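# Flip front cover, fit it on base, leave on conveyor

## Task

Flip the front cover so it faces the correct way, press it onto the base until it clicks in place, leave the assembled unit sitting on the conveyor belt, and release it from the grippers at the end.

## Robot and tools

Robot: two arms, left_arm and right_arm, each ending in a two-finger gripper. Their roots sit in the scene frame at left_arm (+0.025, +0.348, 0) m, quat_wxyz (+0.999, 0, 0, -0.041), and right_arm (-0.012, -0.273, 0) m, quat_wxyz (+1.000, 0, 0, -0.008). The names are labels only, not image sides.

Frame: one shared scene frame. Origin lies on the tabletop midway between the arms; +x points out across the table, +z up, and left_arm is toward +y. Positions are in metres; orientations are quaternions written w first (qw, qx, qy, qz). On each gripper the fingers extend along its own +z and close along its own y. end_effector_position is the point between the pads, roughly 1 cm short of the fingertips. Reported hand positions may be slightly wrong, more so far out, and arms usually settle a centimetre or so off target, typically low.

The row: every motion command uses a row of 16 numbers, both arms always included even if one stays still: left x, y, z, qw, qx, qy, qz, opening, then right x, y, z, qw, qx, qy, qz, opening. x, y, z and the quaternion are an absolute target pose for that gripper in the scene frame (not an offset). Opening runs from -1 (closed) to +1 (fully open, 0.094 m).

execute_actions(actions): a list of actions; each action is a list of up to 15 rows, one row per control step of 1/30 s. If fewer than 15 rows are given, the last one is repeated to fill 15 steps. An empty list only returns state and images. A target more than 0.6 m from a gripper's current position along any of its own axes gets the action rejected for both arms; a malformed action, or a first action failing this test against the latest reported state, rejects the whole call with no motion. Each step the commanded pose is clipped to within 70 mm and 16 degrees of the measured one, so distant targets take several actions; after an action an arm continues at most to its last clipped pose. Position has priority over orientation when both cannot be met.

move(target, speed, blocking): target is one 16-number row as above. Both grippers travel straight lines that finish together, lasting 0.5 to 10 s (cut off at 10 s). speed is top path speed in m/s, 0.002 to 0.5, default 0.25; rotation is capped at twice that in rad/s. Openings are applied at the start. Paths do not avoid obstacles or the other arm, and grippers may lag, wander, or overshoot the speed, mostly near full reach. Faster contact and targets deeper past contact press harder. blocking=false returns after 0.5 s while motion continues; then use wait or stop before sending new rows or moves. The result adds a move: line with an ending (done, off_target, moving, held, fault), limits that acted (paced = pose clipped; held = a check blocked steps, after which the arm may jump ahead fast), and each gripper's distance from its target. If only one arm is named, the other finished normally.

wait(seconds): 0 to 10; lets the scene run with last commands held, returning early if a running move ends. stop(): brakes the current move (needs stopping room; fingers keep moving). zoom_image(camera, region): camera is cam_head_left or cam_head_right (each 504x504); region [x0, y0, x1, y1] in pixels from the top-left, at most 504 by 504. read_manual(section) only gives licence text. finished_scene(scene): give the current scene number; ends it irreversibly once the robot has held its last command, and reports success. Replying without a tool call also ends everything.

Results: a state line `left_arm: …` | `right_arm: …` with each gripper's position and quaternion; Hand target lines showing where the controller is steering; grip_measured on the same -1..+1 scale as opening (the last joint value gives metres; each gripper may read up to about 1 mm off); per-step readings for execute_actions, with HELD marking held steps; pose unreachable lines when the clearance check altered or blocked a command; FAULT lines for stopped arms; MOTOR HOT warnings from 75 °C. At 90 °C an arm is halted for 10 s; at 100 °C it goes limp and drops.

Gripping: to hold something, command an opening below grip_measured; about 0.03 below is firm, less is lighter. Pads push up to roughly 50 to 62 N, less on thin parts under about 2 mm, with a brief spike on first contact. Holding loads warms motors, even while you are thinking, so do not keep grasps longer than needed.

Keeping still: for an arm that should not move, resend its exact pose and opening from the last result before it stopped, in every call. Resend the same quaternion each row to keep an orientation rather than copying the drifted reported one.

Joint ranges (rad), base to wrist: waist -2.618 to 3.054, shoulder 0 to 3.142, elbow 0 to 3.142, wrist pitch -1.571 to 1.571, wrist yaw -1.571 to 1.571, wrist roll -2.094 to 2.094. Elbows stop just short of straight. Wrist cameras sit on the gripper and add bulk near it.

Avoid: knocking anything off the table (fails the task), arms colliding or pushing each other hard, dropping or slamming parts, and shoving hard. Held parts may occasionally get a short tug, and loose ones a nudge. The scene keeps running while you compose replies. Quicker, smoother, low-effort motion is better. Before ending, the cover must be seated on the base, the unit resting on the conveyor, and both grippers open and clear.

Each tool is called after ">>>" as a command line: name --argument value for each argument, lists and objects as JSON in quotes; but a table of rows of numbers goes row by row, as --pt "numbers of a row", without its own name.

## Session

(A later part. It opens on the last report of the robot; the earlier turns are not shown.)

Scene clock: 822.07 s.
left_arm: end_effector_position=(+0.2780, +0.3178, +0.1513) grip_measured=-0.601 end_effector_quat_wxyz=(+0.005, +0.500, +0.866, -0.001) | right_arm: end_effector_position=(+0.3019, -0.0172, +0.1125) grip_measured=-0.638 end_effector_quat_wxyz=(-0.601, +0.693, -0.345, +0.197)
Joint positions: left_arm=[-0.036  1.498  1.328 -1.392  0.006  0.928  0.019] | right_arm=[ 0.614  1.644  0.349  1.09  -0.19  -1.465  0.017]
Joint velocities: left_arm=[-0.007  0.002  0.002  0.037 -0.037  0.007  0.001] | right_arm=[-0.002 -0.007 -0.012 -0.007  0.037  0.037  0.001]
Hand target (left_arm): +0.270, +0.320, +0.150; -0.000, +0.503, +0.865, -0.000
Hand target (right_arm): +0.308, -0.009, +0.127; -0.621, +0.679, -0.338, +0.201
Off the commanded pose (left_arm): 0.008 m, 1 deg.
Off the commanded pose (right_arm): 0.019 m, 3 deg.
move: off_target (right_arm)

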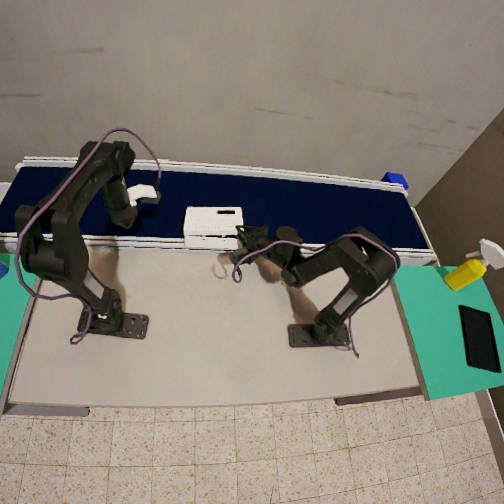

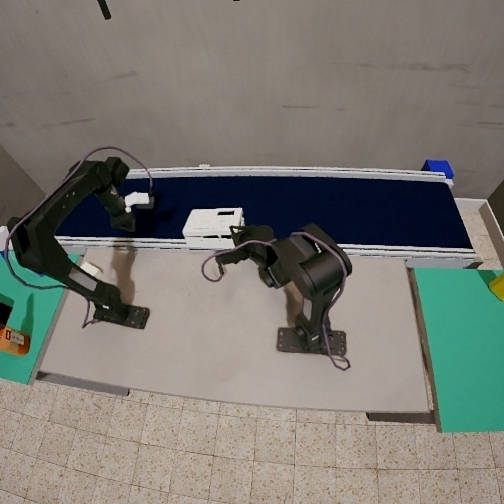

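>>> move --target '[0.27,0.32,0.15,0,0.5,0.86,0,-0.6, 0.313,-0.010,0.125,0.617,-0.671,0.353,-0.215,-0.75]' --speed 0.03

>>> zoom_image --camera "cam_head_right" --region '[165,190,275,270]'

>>> zoom_image --camera "cam_head_left" --region '[165,190,275,270]'

Scene clock: 829.80 s.
left_arm: end_effector_position=(+0.2780, +0.3178, +0.1513) grip_measured=-0.601 end_effector_quat_wxyz=(+0.005, +0.500, +0.866, -0.001) | right_arm: end_effector_position=(+0.3052, -0.0189, +0.1093) grip_measured=-0.638 end_effector_quat_wxyz=(-0.595, +0.688, -0.359, +0.210)
Joint positions: left_arm=[-0.036  1.498  1.328 -1.392  0.006  0.928  0.019] | right_arm=[ 0.63   1.66   0.349  1.105 -0.133 -1.457  0.017]
Joint velocities: left_arm=[ 0.002 -0.017 -0.012 -0.022 -0.007  0.051 -0.001] | right_arm=[-0.007 -0.002  0.012 -0.037  0.022  0.007  0.   ]
Hand target (left_arm): +0.270, +0.320, +0.150; -0.000, +0.503, +0.865, -0.000
Hand target (right_arm): +0.312, -0.011, +0.125; -0.616, +0.671, -0.352, +0.214
Off the commanded pose (left_arm): 0.008 m, 1 deg.
Off the commanded pose (right_arm): 0.020 m, 3 deg.
move: off_target (right_arm)

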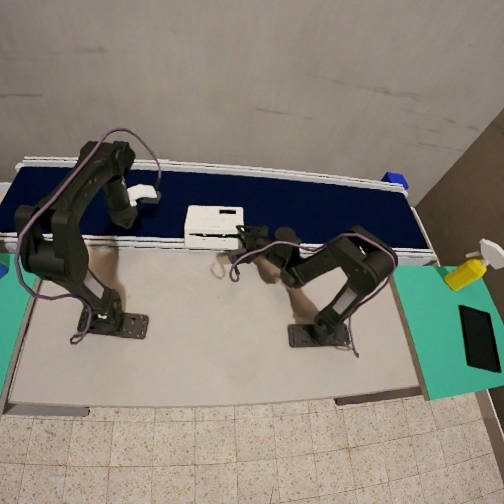

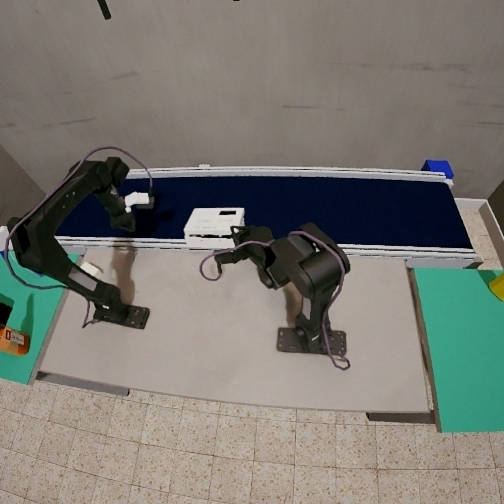

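Region (165, 190, 275, 270) of cam_head_right's 504x504 image, scaled by 4.582, with more detail than that image has; it fills the top 367 rows of this view, and the rest is white.

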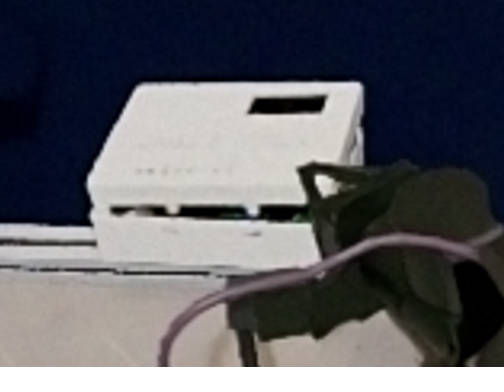

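Region (165, 190, 275, 270) of cam_head_left's 504x504 image, scaled by 4.582, with more detail than that image has; it fills the top 367 rows of this view, and the rest is white.

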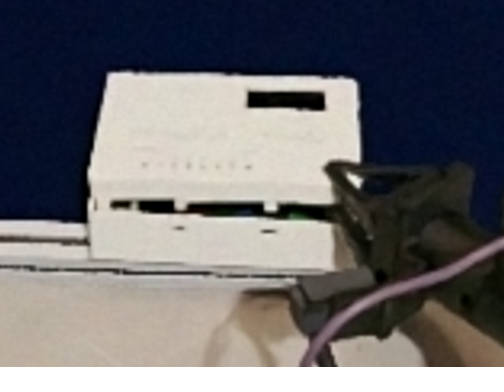

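Lowering a little, then releasing.

>>> move --target '[0.27,0.32,0.15,0,0.5,0.86,0,-0.6, 0.312,-0.009,0.115,0.617,-0.671,0.353,-0.215,-0.75]' --speed 0.02

>>> move --target '[0.27,0.32,0.15,0,0.5,0.86,0,-0.6, 0.31,-0.012,0.107,0.617,-0.671,0.353,-0.215,-0.4]' --speed 0.02

>>> move --target '[0.27,0.32,0.15,0,0.5,0.86,0,-0.6, 0.26,-0.06,0.115,0.617,-0.671,0.353,-0.215,-0.4]' --speed 0.05

>>> zoom_image --camera "cam_head_right" --region '[165,190,275,270]'

>>> zoom_image --camera "cam_head_left" --region '[165,190,275,270]'

Scene clock: 845.93 s.
left_arm: end_effector_position=(+0.2780, +0.3179, +0.1513) grip_measured=-0.601 end_effector_quat_wxyz=(+0.005, +0.500, +0.866, -0.001) | right_arm: end_effector_position=(+0.3073, -0.0166, +0.1057) grip_measured=-0.638 end_effector_quat_wxyz=(-0.601, +0.682, -0.358, +0.214)
Joint positions: left_arm=[-0.036  1.498  1.328 -1.392  0.005  0.928  0.019] | right_arm=[ 0.635  1.716  0.349  1.179 -0.124 -1.452  0.017]
Joint velocities: left_arm=[-0.007 -0.002 -0.007  0.051  0.007 -0.037  0.001] | right_arm=[ 0.002 -0.007  0.012  0.037  0.095  0.022 -0.   ]
Hand target (left_arm): +0.270, +0.320, +0.150; -0.000, +0.503, +0.865, +0.000
Hand target (right_arm): +0.312, -0.009, +0.115; -0.616, +0.671, -0.352, +0.214
Off the commanded pose (left_arm): 0.008 m, 1 deg.
Off the commanded pose (right_arm): 0.013 m, 2 deg.
move: off_target (right_arm)

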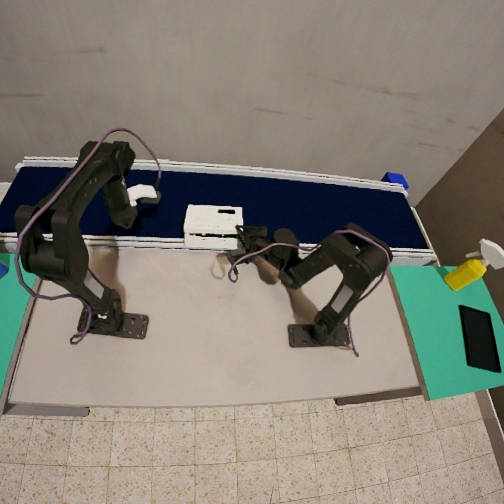

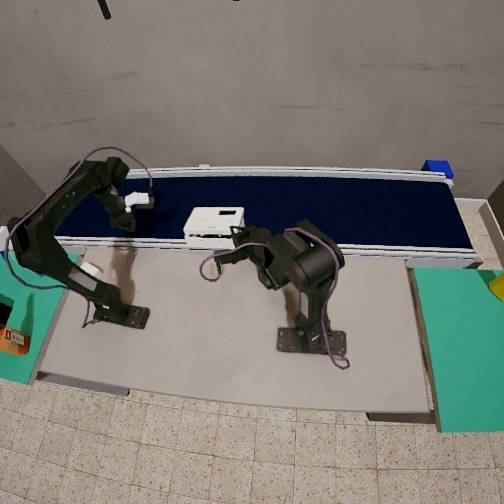

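Scene clock: 847.13 s.
left_arm: end_effector_position=(+0.2780, +0.3179, +0.1513) grip_measured=-0.601 end_effector_quat_wxyz=(+0.005, +0.500, +0.866, -0.001) | right_arm: end_effector_position=(+0.3095, -0.0151, +0.1093) grip_measured=-0.403 end_effector_quat_wxyz=(-0.614, +0.672, -0.351, +0.220)
Joint positions: left_arm=[-0.036  1.498  1.328 -1.392  0.005  0.928  0.019] | right_arm=[ 0.635  1.753  0.349  1.254 -0.124 -1.453  0.028]
Joint velocities: left_arm=[-0.007  0.012 -0.012  0.022  0.022  0.022 -0.   ] | right_arm=[-0.002 -0.002 -0.002 -0.007  0.022 -0.095 -0.001]
Hand target (left_arm): +0.270, +0.320, +0.150; -0.000, +0.503, +0.865, -0.000
Hand target (right_arm): +0.310, -0.012, +0.107; -0.616, +0.671, -0.353, +0.215
Off the commanded pose (left_arm): 0.008 m, 1 deg.
Off the commanded pose (right_arm): 0.004 m, 1 deg.
move: done

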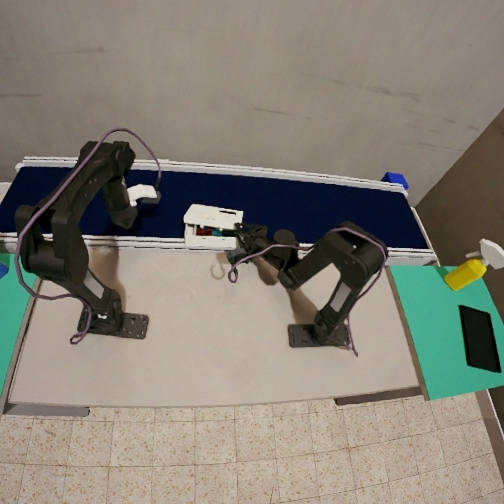

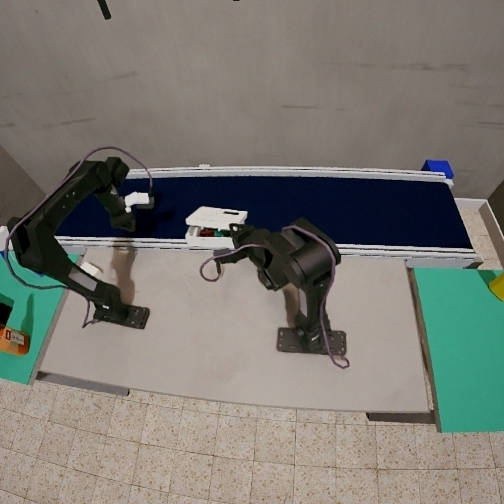

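Scene clock: 848.80 s.
left_arm: end_effector_position=(+0.2780, +0.3179, +0.1513) grip_measured=-0.601 end_effector_quat_wxyz=(+0.005, +0.500, +0.866, -0.001) | right_arm: end_effector_position=(+0.2645, -0.0543, +0.1193) grip_measured=-0.403 end_effector_quat_wxyz=(+0.622, -0.667, +0.347, -0.220)
Joint positions: left_arm=[-0.036  1.498  1.328 -1.392  0.005  0.928  0.019] | right_arm=[ 0.597  1.516  0.122  1.262 -0.168 -1.453  0.028]
Joint velocities: left_arm=[-0.017  0.007 -0.007 -0.051 -0.022 -0.007 -0.   ] | right_arm=[ 0.017  0.002 -0.012  0.095  0.037  0.022  0.001]
Hand target (left_arm): +0.270, +0.320, +0.150; -0.000, +0.503, +0.865, -0.000
Hand target (right_arm): +0.260, -0.059, +0.115; +0.617, -0.670, +0.353, -0.215
Off the commanded pose (left_arm): 0.008 m, 1 deg.
Off the commanded pose (right_arm): 0.008 m, 1 deg.
move: done

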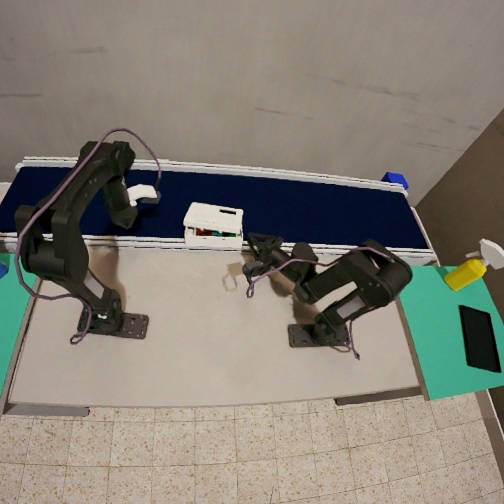

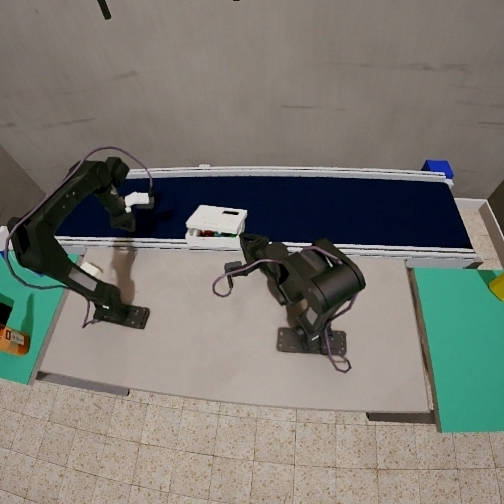

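Region (165, 190, 275, 270) of cam_head_right's 504x504 image, scaled by 4.582, with more detail than that image has; it fills the top 367 rows of this view, and the rest is white.

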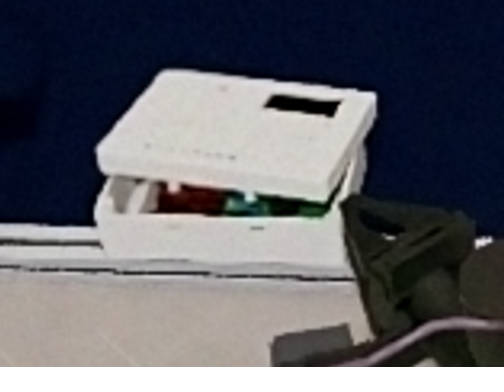

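Region (165, 190, 275, 270) of cam_head_left's 504x504 image, scaled by 4.582, with more detail than that image has; it fills the top 367 rows of this view, and the rest is white.

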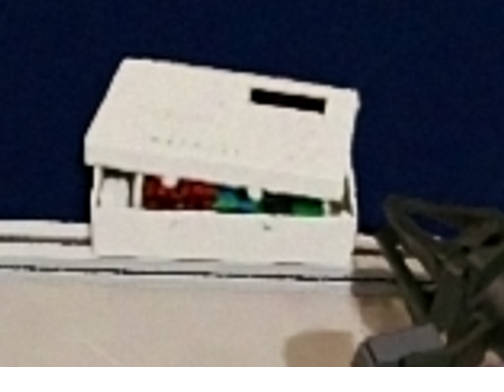

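>>> move --target '[0.25,0.08,0.16,0.378,0.654,0.568,0.328,-0.2, 0.3,-0.2,0.16,0.5,-0.5,0.5,-0.5,-0.4]'

>>> move --target '[0.305,0.066,0.10,0.378,0.654,0.568,0.328,-0.2, 0.3,-0.2,0.16,0.5,-0.5,0.5,-0.5,-0.4]' --speed 0.05

>>> zoom_image --camera "cam_head_right" --region '[155,180,275,270]'

>>> zoom_image --camera "cam_head_left" --region '[155,180,275,270]'

Scene clock: 862.37 s.
left_arm: end_effector_position=(+0.2509, +0.0759, +0.1656) grip_measured=-0.201 end_effector_quat_wxyz=(+0.380, +0.651, +0.571, +0.324) | right_arm: end_effector_position=(+0.3020, -0.1943, +0.1599) grip_measured=-0.403 end_effector_quat_wxyz=(+0.504, -0.504, +0.495, -0.497)
Joint positions: left_arm=[-1.208  1.404  0.895 -0.442 -0.909  0.722  0.038] | right_arm=[ 0.518  1.314  0.057  1.258  0.487 -1.573  0.028]
Joint velocities: left_arm=[-0.002 -0.012  0.002  0.007 -0.081 -0.051 -0.   ] | right_arm=[-0.012  0.002 -0.007  0.037 -0.095 -0.022 -0.001]
Hand target (left_arm): +0.251, +0.079, +0.160; +0.375, +0.654, +0.565, +0.336
Hand target (right_arm): +0.300, -0.200, +0.160; +0.503, -0.498, +0.499, -0.501
Off the commanded pose (left_arm): 0.007 m, 1 deg.
Off the commanded pose (right_arm): 0.006 m, 1 deg.
move: done

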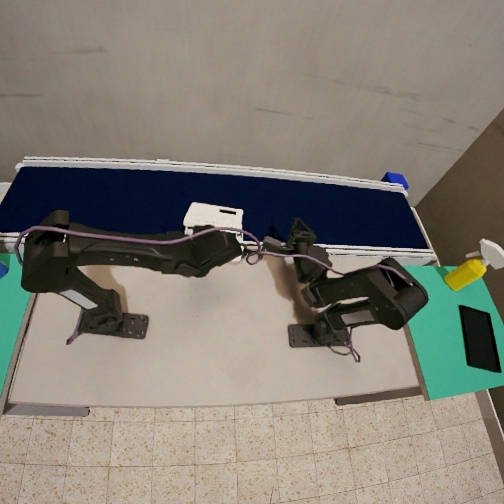

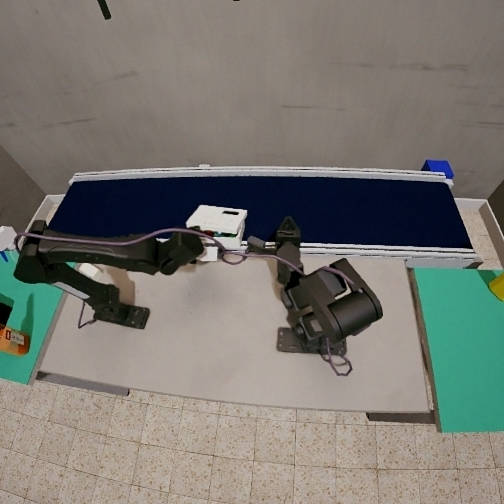

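Scene clock: 864.57 s.
left_arm: end_effector_position=(+0.3050, +0.0634, +0.1103) grip_measured=-0.201 end_effector_quat_wxyz=(+0.389, +0.646, +0.570, +0.325) | right_arm: end_effector_position=(+0.3020, -0.1944, +0.1599) grip_measured=-0.403 end_effector_quat_wxyz=(+0.504, -0.504, +0.495, -0.497)
Joint positions: left_arm=[-1.043  1.599  0.788  0.031 -0.808  0.924  0.038] | right_arm=[ 0.518  1.314  0.057  1.258  0.488 -1.573  0.028]
Joint velocities: left_arm=[-0.007  0.012 -0.002  0.022 -0.051 -0.066 -0.001] | right_arm=[-0.002  0.017  0.002 -0.007  0.037  0.007  0.001]
Hand target (left_arm): +0.305, +0.068, +0.100; +0.377, +0.654, +0.569, +0.327
Hand target (right_arm): +0.300, -0.200, +0.160; +0.500, -0.500, +0.500, -0.500
Off the commanded pose (left_arm): 0.011 m, 2 deg.
Off the commanded pose (right_arm): 0.006 m, 1 deg.
move: off_target (left_arm)

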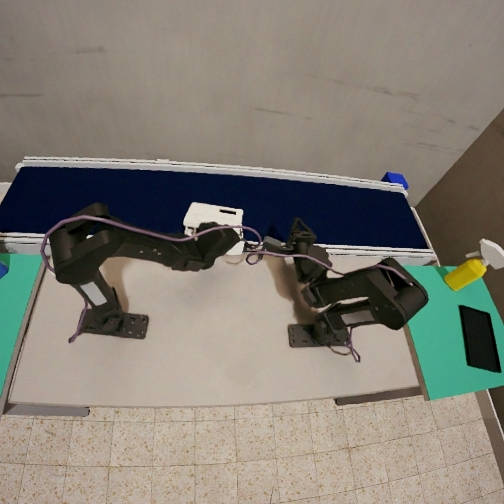

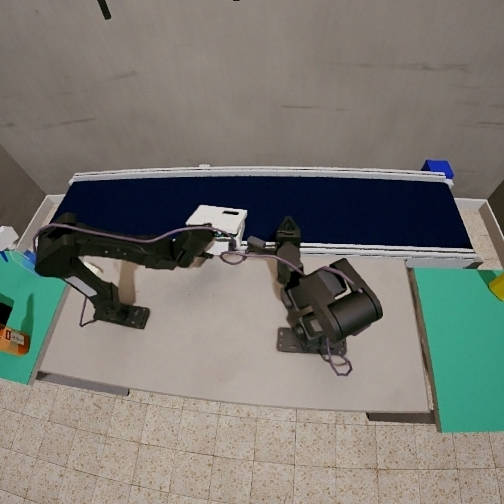

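Region (155, 180, 275, 270) of cam_head_right's 504x504 image, scaled by 4.200, with more detail than that image has; it fills the top 378 rows of this view, and the rest is white.

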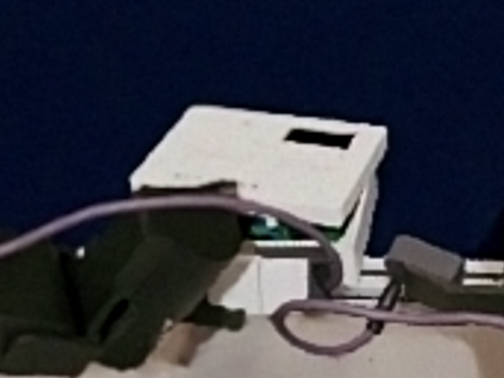

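Region (155, 180, 275, 270) of cam_head_left's 504x504 image, scaled by 4.200, with more detail than that image has; it fills the top 378 rows of this view, and the rest is white.

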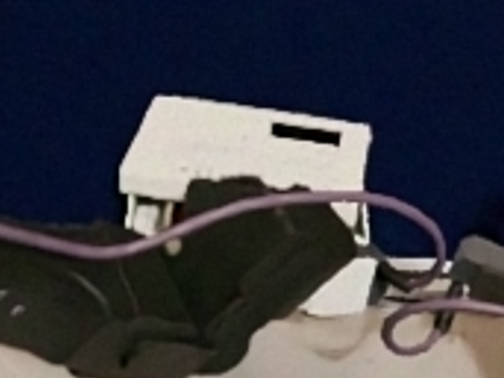

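>>> execute_actions --actions '[]'

Scene clock: 881.00 s.
left_arm: end_effector_position=(+0.3051, +0.0632, +0.1105) grip_measured=-0.201 end_effector_quat_wxyz=(+0.390, +0.646, +0.570, +0.325) | right_arm: end_effector_position=(+0.3020, -0.1944, +0.1599) grip_measured=-0.403 end_effector_quat_wxyz=(+0.504, -0.504, +0.495, -0.497)
Joint positions: left_arm=[-1.043  1.599  0.788  0.032 -0.808  0.925  0.038] | right_arm=[ 0.518  1.314  0.057  1.258  0.488 -1.573  0.028]
Joint velocities: left_arm=[ 0.002 -0.022 -0.017 -0.037  0.007  0.051  0.   ] | right_arm=[ 0.002  0.007  0.022  0.051 -0.007 -0.022  0.   ]
Hand target (left_arm): +0.305, +0.068, +0.099; +0.377, +0.654, +0.569, +0.327
Hand target (right_arm): +0.300, -0.200, +0.160; +0.500, -0.500, +0.500, -0.500
Off the commanded pose (left_arm): 0.011 m, 2 deg.
Off the commanded pose (right_arm): 0.006 m, 1 deg.

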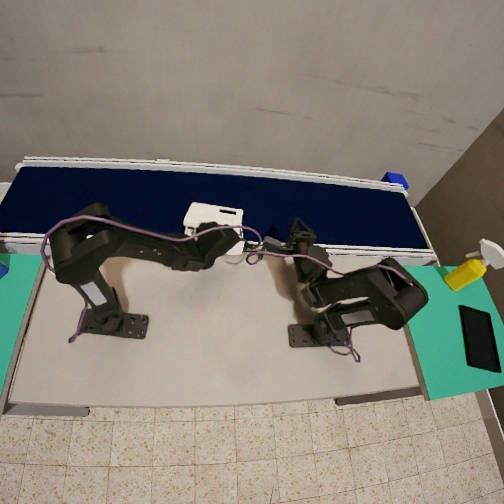

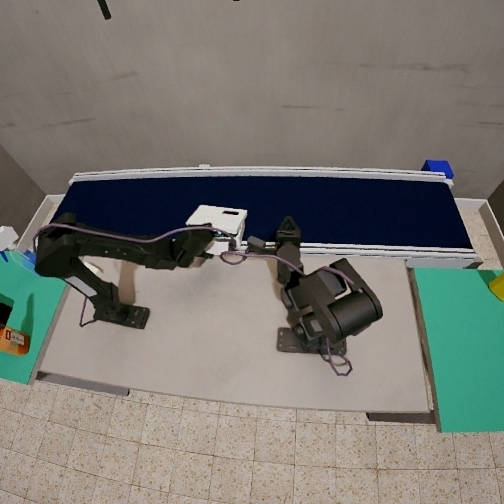

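>>> zoom_image --camera "cam_head_right" --region '[150, 180, 290, 280]'

Region (150, 180, 290, 280) of cam_head_right's 504x504 image, scaled by 3.600, with more detail than that image has; it fills the top 360 rows of this view, and the rest is white.

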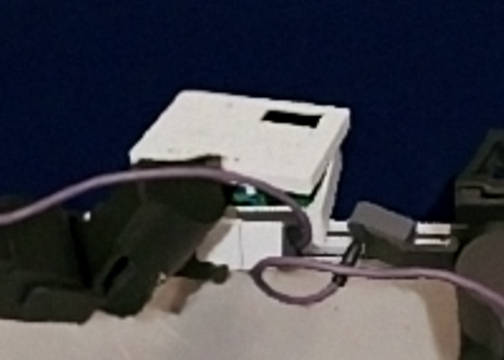

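>>> move --target '[0.322,0.064,0.094,0.378,0.654,0.568,0.328,-0.2,0.3,-0.2,0.16,0.5,-0.5,0.5,-0.5,-0.4]' --speed 0.02

>>> move --target '[0.322,0.064,0.094,0.378,0.654,0.568,0.328,-0.75,0.3,-0.2,0.16,0.5,-0.5,0.5,-0.5,-0.4]' --speed 0.02

>>> zoom_image --camera "cam_head_right" --region '[150, 180, 290, 280]'

Scene clock: 895.40 s.
left_arm: end_effector_position=(+0.3201, +0.0648, +0.1004) grip_measured=-0.201 end_effector_quat_wxyz=(+0.384, +0.648, +0.569, +0.329) | right_arm: end_effector_position=(+0.3020, -0.1944, +0.1599) grip_measured=-0.403 end_effector_quat_wxyz=(+0.504, -0.504, +0.495, -0.497)
Joint positions: left_arm=[-0.997  1.646  0.788  0.101 -0.779  0.972  0.038] | right_arm=[ 0.518  1.314  0.057  1.258  0.488 -1.574  0.028]
Joint velocities: left_arm=[-0.007  0.007  0.007  0.081  0.095  0.007 -0.001] | right_arm=[ 0.017  0.007 -0.002  0.007 -0.051  0.022  0.   ]
Hand target (left_arm): +0.322, +0.064, +0.094; +0.378, +0.654, +0.568, +0.328
Hand target (right_arm): +0.300, -0.200, +0.160; +0.500, -0.500, +0.500, -0.500
Off the commanded pose (left_arm): 0.007 m, 1 deg.
Off the commanded pose (right_arm): 0.006 m, 1 deg.
move: done

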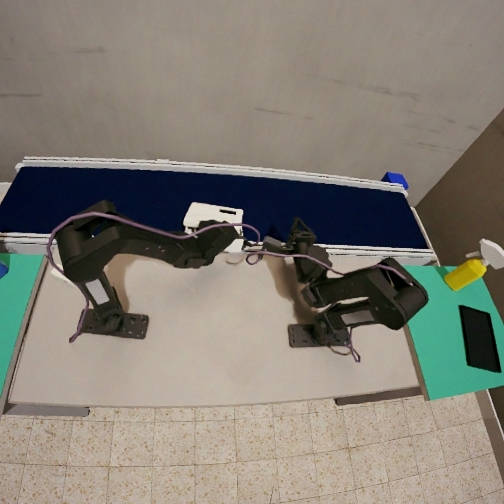

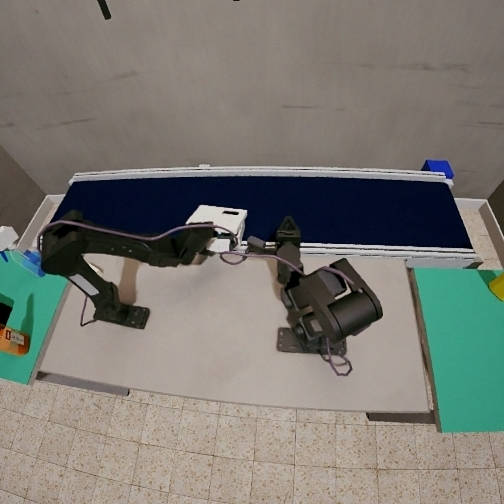

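Scene clock: 896.10 s.
left_arm: end_effector_position=(+0.3200, +0.0644, +0.1003) grip_measured=-0.748 end_effector_quat_wxyz=(+0.384, +0.649, +0.569, +0.328) | right_arm: end_effector_position=(+0.3020, -0.1945, +0.1599) grip_measured=-0.403 end_effector_quat_wxyz=(+0.503, -0.504, +0.495, -0.497)
Joint positions: left_arm=[-0.997  1.646  0.788  0.101 -0.777  0.973  0.012] | right_arm=[ 0.518  1.314  0.057  1.258  0.488 -1.574  0.028]
Joint velocities: left_arm=[-0.002 -0.002  0.002  0.037 -0.051 -0.007 -0.001] | right_arm=[-0.002 -0.002  0.002 -0.007  0.007  0.022  0.   ]
Hand target (left_arm): +0.322, +0.064, +0.094; +0.378, +0.654, +0.568, +0.328
Hand target (right_arm): +0.300, -0.200, +0.160; +0.500, -0.500, +0.500, -0.500
Off the commanded pose (left_arm): 0.007 m, 1 deg.
Off the commanded pose (right_arm): 0.006 m, 1 deg.
move: done

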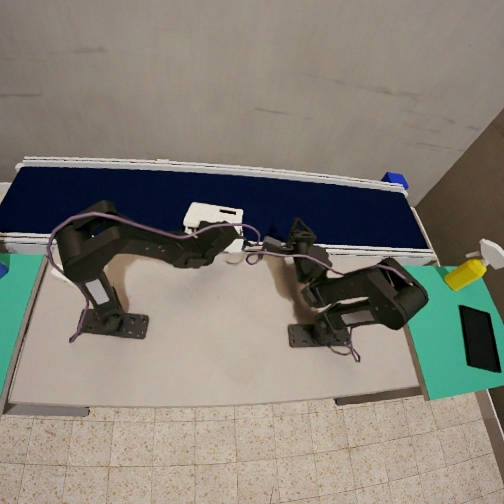

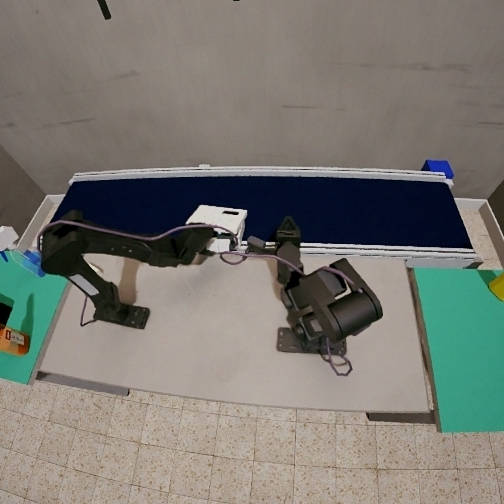

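Region (150, 180, 290, 280) of cam_head_right's 504x504 image, scaled by 3.600, with more detail than that image has; it fills the top 360 rows of this view, and the rest is white.

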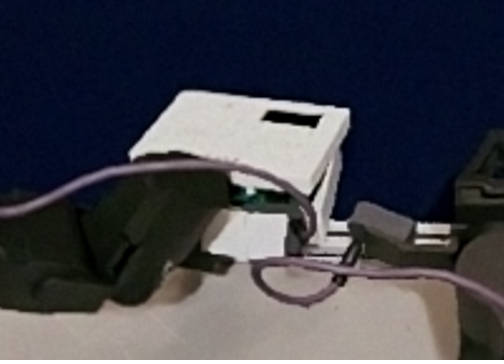

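Missed; opening wider and going deeper.

>>> move --target '[0.322,0.064,0.094,0.378,0.654,0.568,0.328,-0.1,0.3,-0.2,0.16,0.5,-0.5,0.5,-0.5,-0.4]' --speed 0.02

>>> move --target '[0.342,0.061,0.082,0.378,0.654,0.568,0.328,-0.1,0.3,-0.2,0.16,0.5,-0.5,0.5,-0.5,-0.4]' --speed 0.02

>>> move --target '[0.342,0.061,0.088,0.378,0.654,0.568,0.328,-0.75,0.3,-0.2,0.16,0.5,-0.5,0.5,-0.5,-0.4]' --speed 0.02

>>> zoom_image --camera "cam_head_right" --region '[150, 180, 290, 280]'

Scene clock: 904.50 s.
left_arm: end_effector_position=(+0.3210, +0.0636, +0.1023) grip_measured=-0.102 end_effector_quat_wxyz=(+0.389, +0.646, +0.569, +0.328) | right_arm: end_effector_position=(+0.3020, -0.1945, +0.1599) grip_measured=-0.403 end_effector_quat_wxyz=(+0.503, -0.504, +0.495, -0.497)
Joint positions: left_arm=[-0.997  1.646  0.788  0.113 -0.781  0.973  0.042] | right_arm=[ 0.518  1.314  0.057  1.258  0.488 -1.574  0.028]
Joint velocities: left_arm=[-0.002  0.002  0.002  0.066 -0.081 -0.037 -0.   ] | right_arm=[ 0.012 -0.007  0.007  0.066  0.022 -0.081 -0.   ]
Hand target (left_arm): +0.322, +0.064, +0.094; +0.378, +0.654, +0.568, +0.328
Hand target (right_arm): +0.300, -0.200, +0.160; +0.500, -0.500, +0.500, -0.500
Off the commanded pose (left_arm): 0.008 m, 2 deg.
Off the commanded pose (right_arm): 0.006 m, 1 deg.
move: done

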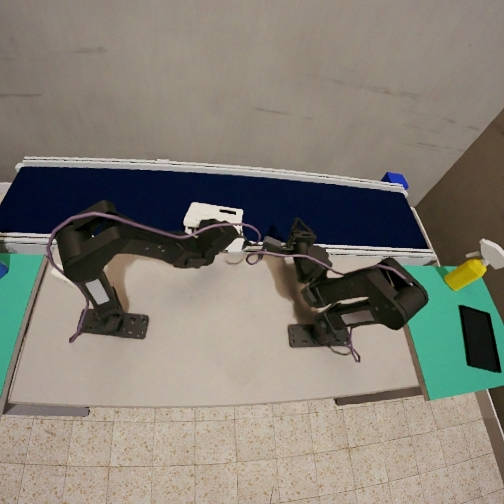

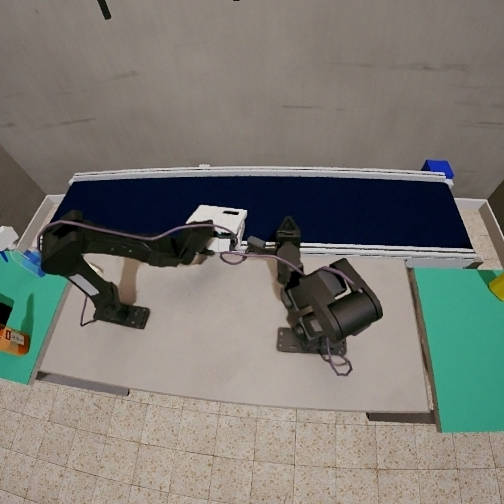

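Scene clock: 906.20 s.
left_arm: end_effector_position=(+0.3410, +0.0644, +0.0965) grip_measured=-0.102 end_effector_quat_wxyz=(+0.397, +0.636, +0.570, +0.336) | right_arm: end_effector_position=(+0.3020, -0.1945, +0.1599) grip_measured=-0.403 end_effector_quat_wxyz=(+0.503, -0.504, +0.495, -0.498)
Joint positions: left_arm=[-0.947  1.703  0.788  0.228 -0.764  1.027  0.042] | right_arm=[ 0.518  1.314  0.057  1.258  0.488 -1.575  0.028]
Joint velocities: left_arm=[ 0.012  0.017  0.012 -0.022  0.037 -0.007  0.   ] | right_arm=[-0.017  0.007 -0.002 -0.007  0.081  0.007  0.   ]
Hand target (left_arm): +0.341, +0.062, +0.082; +0.378, +0.654, +0.568, +0.327
Hand target (right_arm): +0.300, -0.200, +0.160; +0.500, -0.500, +0.500, -0.500
Off the commanded pose (left_arm): 0.015 m, 3 deg.
Off the commanded pose (right_arm): 0.006 m, 1 deg.
move: off_target (left_arm)

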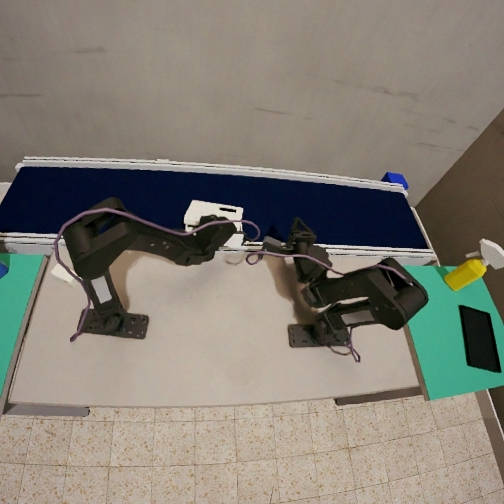

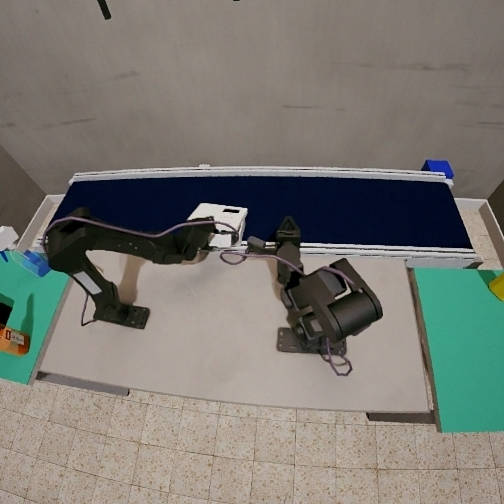

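Scene clock: 907.83 s.
left_arm: end_effector_position=(+0.3418, +0.0639, +0.0970) grip_measured=-0.640 end_effector_quat_wxyz=(+0.394, +0.638, +0.570, +0.336) | right_arm: end_effector_position=(+0.3020, -0.1945, +0.1599) grip_measured=-0.403 end_effector_quat_wxyz=(+0.503, -0.504, +0.495, -0.498)
Joint positions: left_arm=[-0.944  1.703  0.798  0.211 -0.76   1.027  0.017] | right_arm=[ 0.518  1.314  0.057  1.258  0.488 -1.575  0.028]
Joint velocities: left_arm=[-0.002 -0.002 -0.007 -0.022  0.051  0.037 -0.   ] | right_arm=[-0.017 -0.007 -0.002  0.022  0.051  0.022 -0.   ]
Hand target (left_arm): +0.342, +0.061, +0.088; +0.379, +0.654, +0.568, +0.328
Hand target (right_arm): +0.300, -0.200, +0.160; +0.500, -0.500, +0.500, -0.500
Off the commanded pose (left_arm): 0.010 m, 3 deg.
Off the commanded pose (right_arm): 0.006 m, 1 deg.
move: off_target (left_arm)

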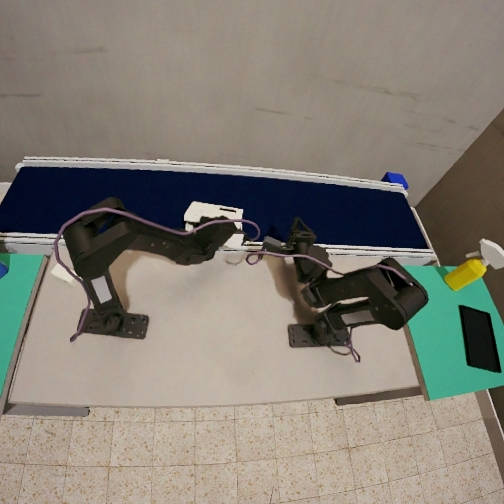

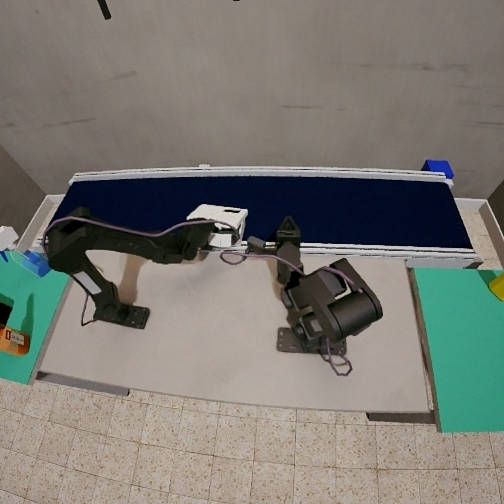

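Region (150, 180, 290, 280) of cam_head_right's 504x504 image, scaled by 3.600, with more detail than that image has; it fills the top 360 rows of this view, and the rest is white.

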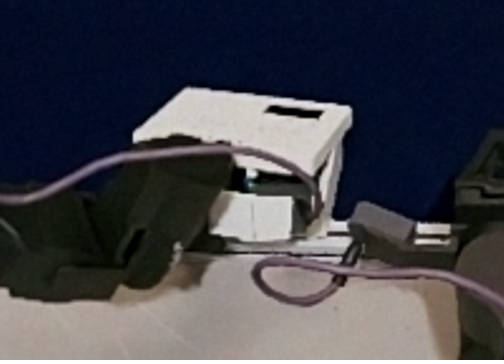

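>>> move --target '[0.335,0.064,0.15,0.4055,0.5795,0.5795,0.4055,-0.75,0.3,-0.2,0.16,0.5,-0.5,0.5,-0.5,-0.4]' --speed 0.04

>>> move --target '[0.30,0.27,0.16,0.4055,0.5795,0.5795,0.4055,-0.75,0.3,-0.2,0.16,0.5,-0.5,0.5,-0.5,-0.4]' --speed 0.08

>>> zoom_image --camera "cam_head_left" --region '[90, 170, 290, 280]'

Scene clock: 919.30 s.
left_arm: end_effector_position=(+0.3336, +0.0660, +0.1289) grip_measured=-0.641 end_effector_quat_wxyz=(+0.385, +0.603, +0.571, +0.403) | right_arm: end_effector_position=(+0.3020, -0.1945, +0.1599) grip_measured=-0.403 end_effector_quat_wxyz=(+0.503, -0.504, +0.495, -0.498)
Joint positions: left_arm=[-1.02   1.691  0.876  0.083 -0.968  0.984  0.017] | right_arm=[ 0.518  1.314  0.057  1.258  0.488 -1.576  0.028]
Joint velocities: left_arm=[ 0.012 -0.007 -0.007 -0.007 -0.037  0.022  0.   ] | right_arm=[-0.002 -0.012  0.002  0.051  0.037 -0.007  0.   ]
Hand target (left_arm): +0.335, +0.064, +0.150; +0.405, +0.579, +0.580, +0.405
Hand target (right_arm): +0.300, -0.200, +0.160; +0.500, -0.500, +0.500, -0.500
Off the commanded pose (left_arm): 0.021 m, 4 deg.
Off the commanded pose (right_arm): 0.006 m, 1 deg.
move: off_target (left_arm)

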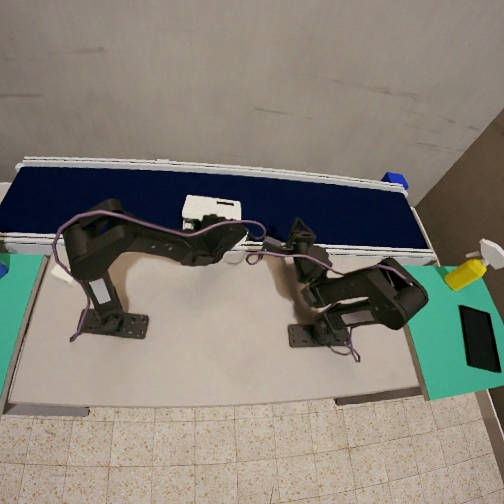

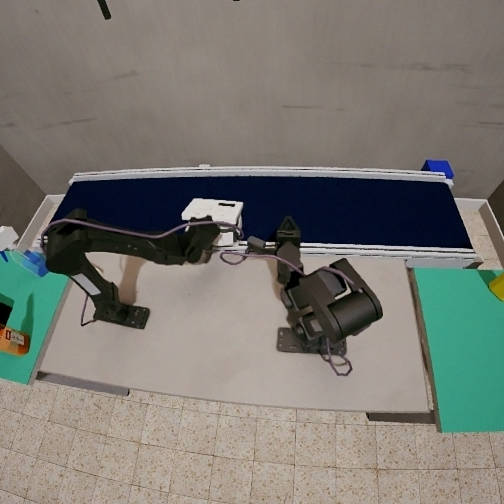

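Scene clock: 922.47 s.
left_arm: end_effector_position=(+0.3007, +0.2673, +0.1601) grip_measured=-0.641 end_effector_quat_wxyz=(+0.399, +0.583, +0.582, +0.403) | right_arm: end_effector_position=(+0.3020, -0.1945, +0.1599) grip_measured=-0.403 end_effector_quat_wxyz=(+0.503, -0.505, +0.495, -0.498)
Joint positions: left_arm=[-0.566  0.731  0.33  -0.047 -0.603  1.309  0.017] | right_arm=[ 0.518  1.314  0.057  1.258  0.488 -1.577  0.028]
Joint velocities: left_arm=[-0.012 -0.002  0.007  0.007 -0.066 -0.007 -0.   ] | right_arm=[-0.017  0.007 -0.017 -0.007 -0.022 -0.007  0.001]
Hand target (left_arm): +0.299, +0.270, +0.162; +0.405, +0.579, +0.581, +0.404
Hand target (right_arm): +0.300, -0.200, +0.160; +0.500, -0.500, +0.500, -0.500
Off the commanded pose (left_arm): 0.003 m, 1 deg.
Off the commanded pose (right_arm): 0.006 m, 1 deg.
move: done

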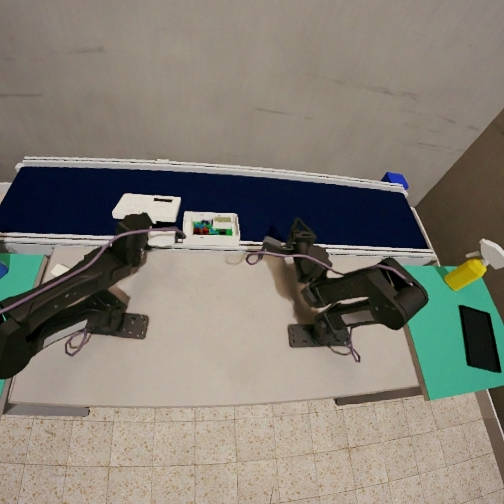

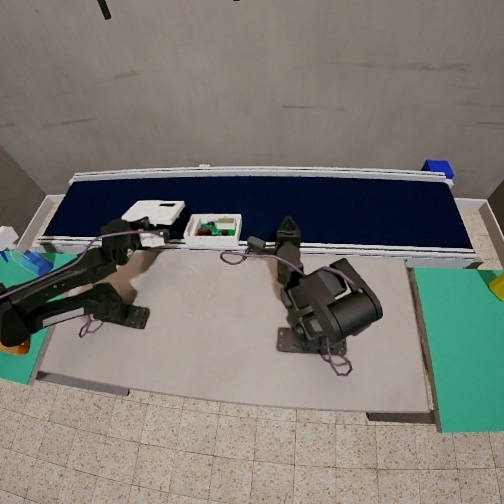

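Region (90, 170, 290, 280) of cam_head_left's 504x504 image, scaled by 2.520, with more detail than that image has; it fills the top 277 rows of this view, and the rest is white.

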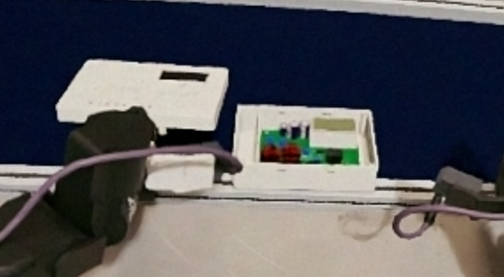

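>>> move --target '[0.30,0.27,0.16,0.4055,0.5795,0.5795,0.4055,-0.75,0.30,0.05,0.14,0,0.707,0.707,0,-0.4]' --speed 0.15

>>> move --target '[0.30,0.27,0.16,0.4055,0.5795,0.5795,0.4055,-0.75,0.302,0.05,0.10,0,0.707,0.707,0,-0.4]' --speed 0.05

>>> zoom_image --camera "cam_head_left" --region '[150, 180, 290, 280]'

Scene clock: 946.50 s.
left_arm: end_effector_position=(+0.3008, +0.2676, +0.1598) grip_measured=-0.641 end_effector_quat_wxyz=(+0.397, +0.585, +0.580, +0.403) | right_arm: end_effector_position=(+0.2942, +0.0377, +0.1429) grip_measured=-0.403 end_effector_quat_wxyz=(+0.683, -0.571, -0.418, -0.181)
Joint positions: left_arm=[-0.562  0.731  0.33  -0.048 -0.599  1.317  0.017] | right_arm=[ 0.385  2.257  1.064  1.571 -1.575 -2.084  0.028]
Joint velocities: left_arm=[ 0.007 -0.012  0.002 -0.037 -0.066  0.007 -0.001] | right_arm=[-0.017 -0.017 -0.017 -0.022 -0.007 -0.022  0.   ]
Hand target (left_arm): +0.300, +0.270, +0.160; +0.405, +0.579, +0.580, +0.405
Hand target (right_arm): +0.301, +0.038, +0.141; +0.681, -0.569, -0.420, -0.187
Off the commanded pose (left_arm): 0.003 m, 1 deg.
Off the commanded pose (right_arm): 0.014 m, 91 deg.
joint sent to its limit (right arm) — the command would take joint 4 (wrist pitch) past its upper limit, joint 5 (wrist yaw) past its lower limit and joint 6 (wrist roll) past its lower limit, so those joints were sent only as far as their limits.
move: off_target (right_arm; path cut at 10 s); limits=paced

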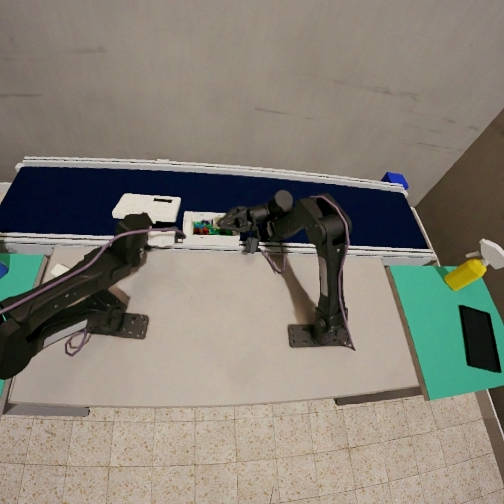

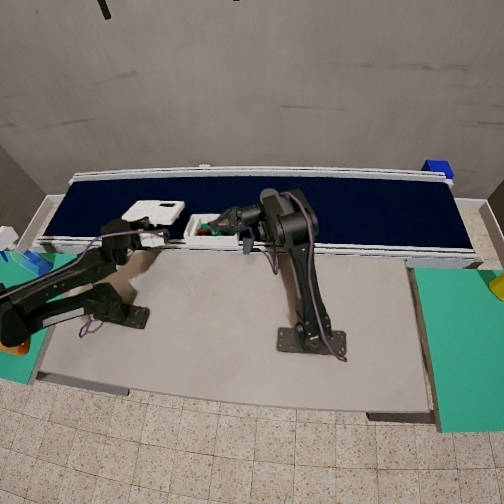

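Scene clock: 956.70 s.
left_arm: end_effector_position=(+0.3008, +0.2676, +0.1598) grip_measured=-0.641 end_effector_quat_wxyz=(+0.397, +0.585, +0.580, +0.403) | right_arm: end_effector_position=(+0.2970, +0.0393, +0.1225) grip_measured=-0.403 end_effector_quat_wxyz=(+0.687, -0.579, -0.407, -0.167)
Joint positions: left_arm=[-0.562  0.731  0.33  -0.048 -0.599  1.317  0.017] | right_arm=[ 0.386  2.32   1.079  1.579 -1.575 -2.084  0.028]
Joint velocities: left_arm=[-0.007  0.002 -0.012  0.022 -0.007  0.051 -0.   ] | right_arm=[ 0.012  0.007  0.012 -0.022  0.007 -0.007 -0.   ]
Hand target (left_arm): +0.300, +0.269, +0.160; +0.402, +0.582, +0.580, +0.405
Hand target (right_arm): +0.299, +0.045, +0.116; +0.688, -0.577, -0.410, -0.162
Off the commanded pose (left_arm): 0.003 m, 1 deg.
Off the commanded pose (right_arm): 0.025 m, 92 deg.
joint sent to its limit (right arm) — the command would take joint 4 (wrist pitch) past its upper limit, joint 5 (wrist yaw) past its lower limit and joint 6 (wrist roll) past its lower limit, so those joints were sent only as far as their limits.
move: off_target (right_arm; path cut at 10 s); limits=paced

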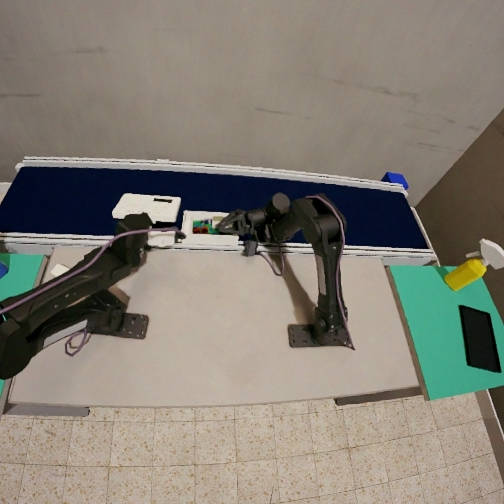

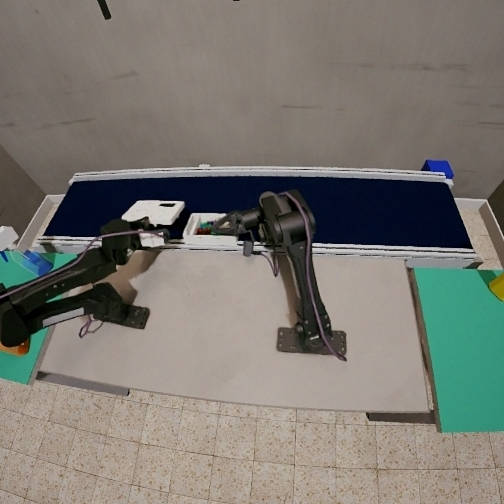

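Region (150, 180, 290, 280) of cam_head_left's 504x504 image, scaled by 3.600, with more detail than that image has; it fills the top 360 rows of this view, and the rest is white.

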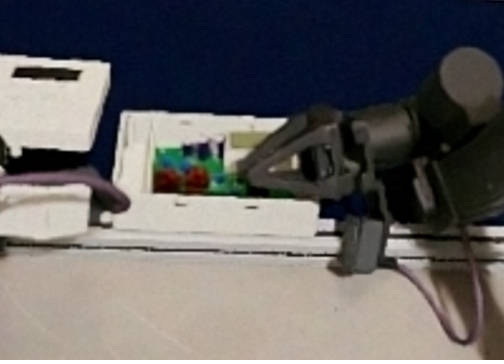

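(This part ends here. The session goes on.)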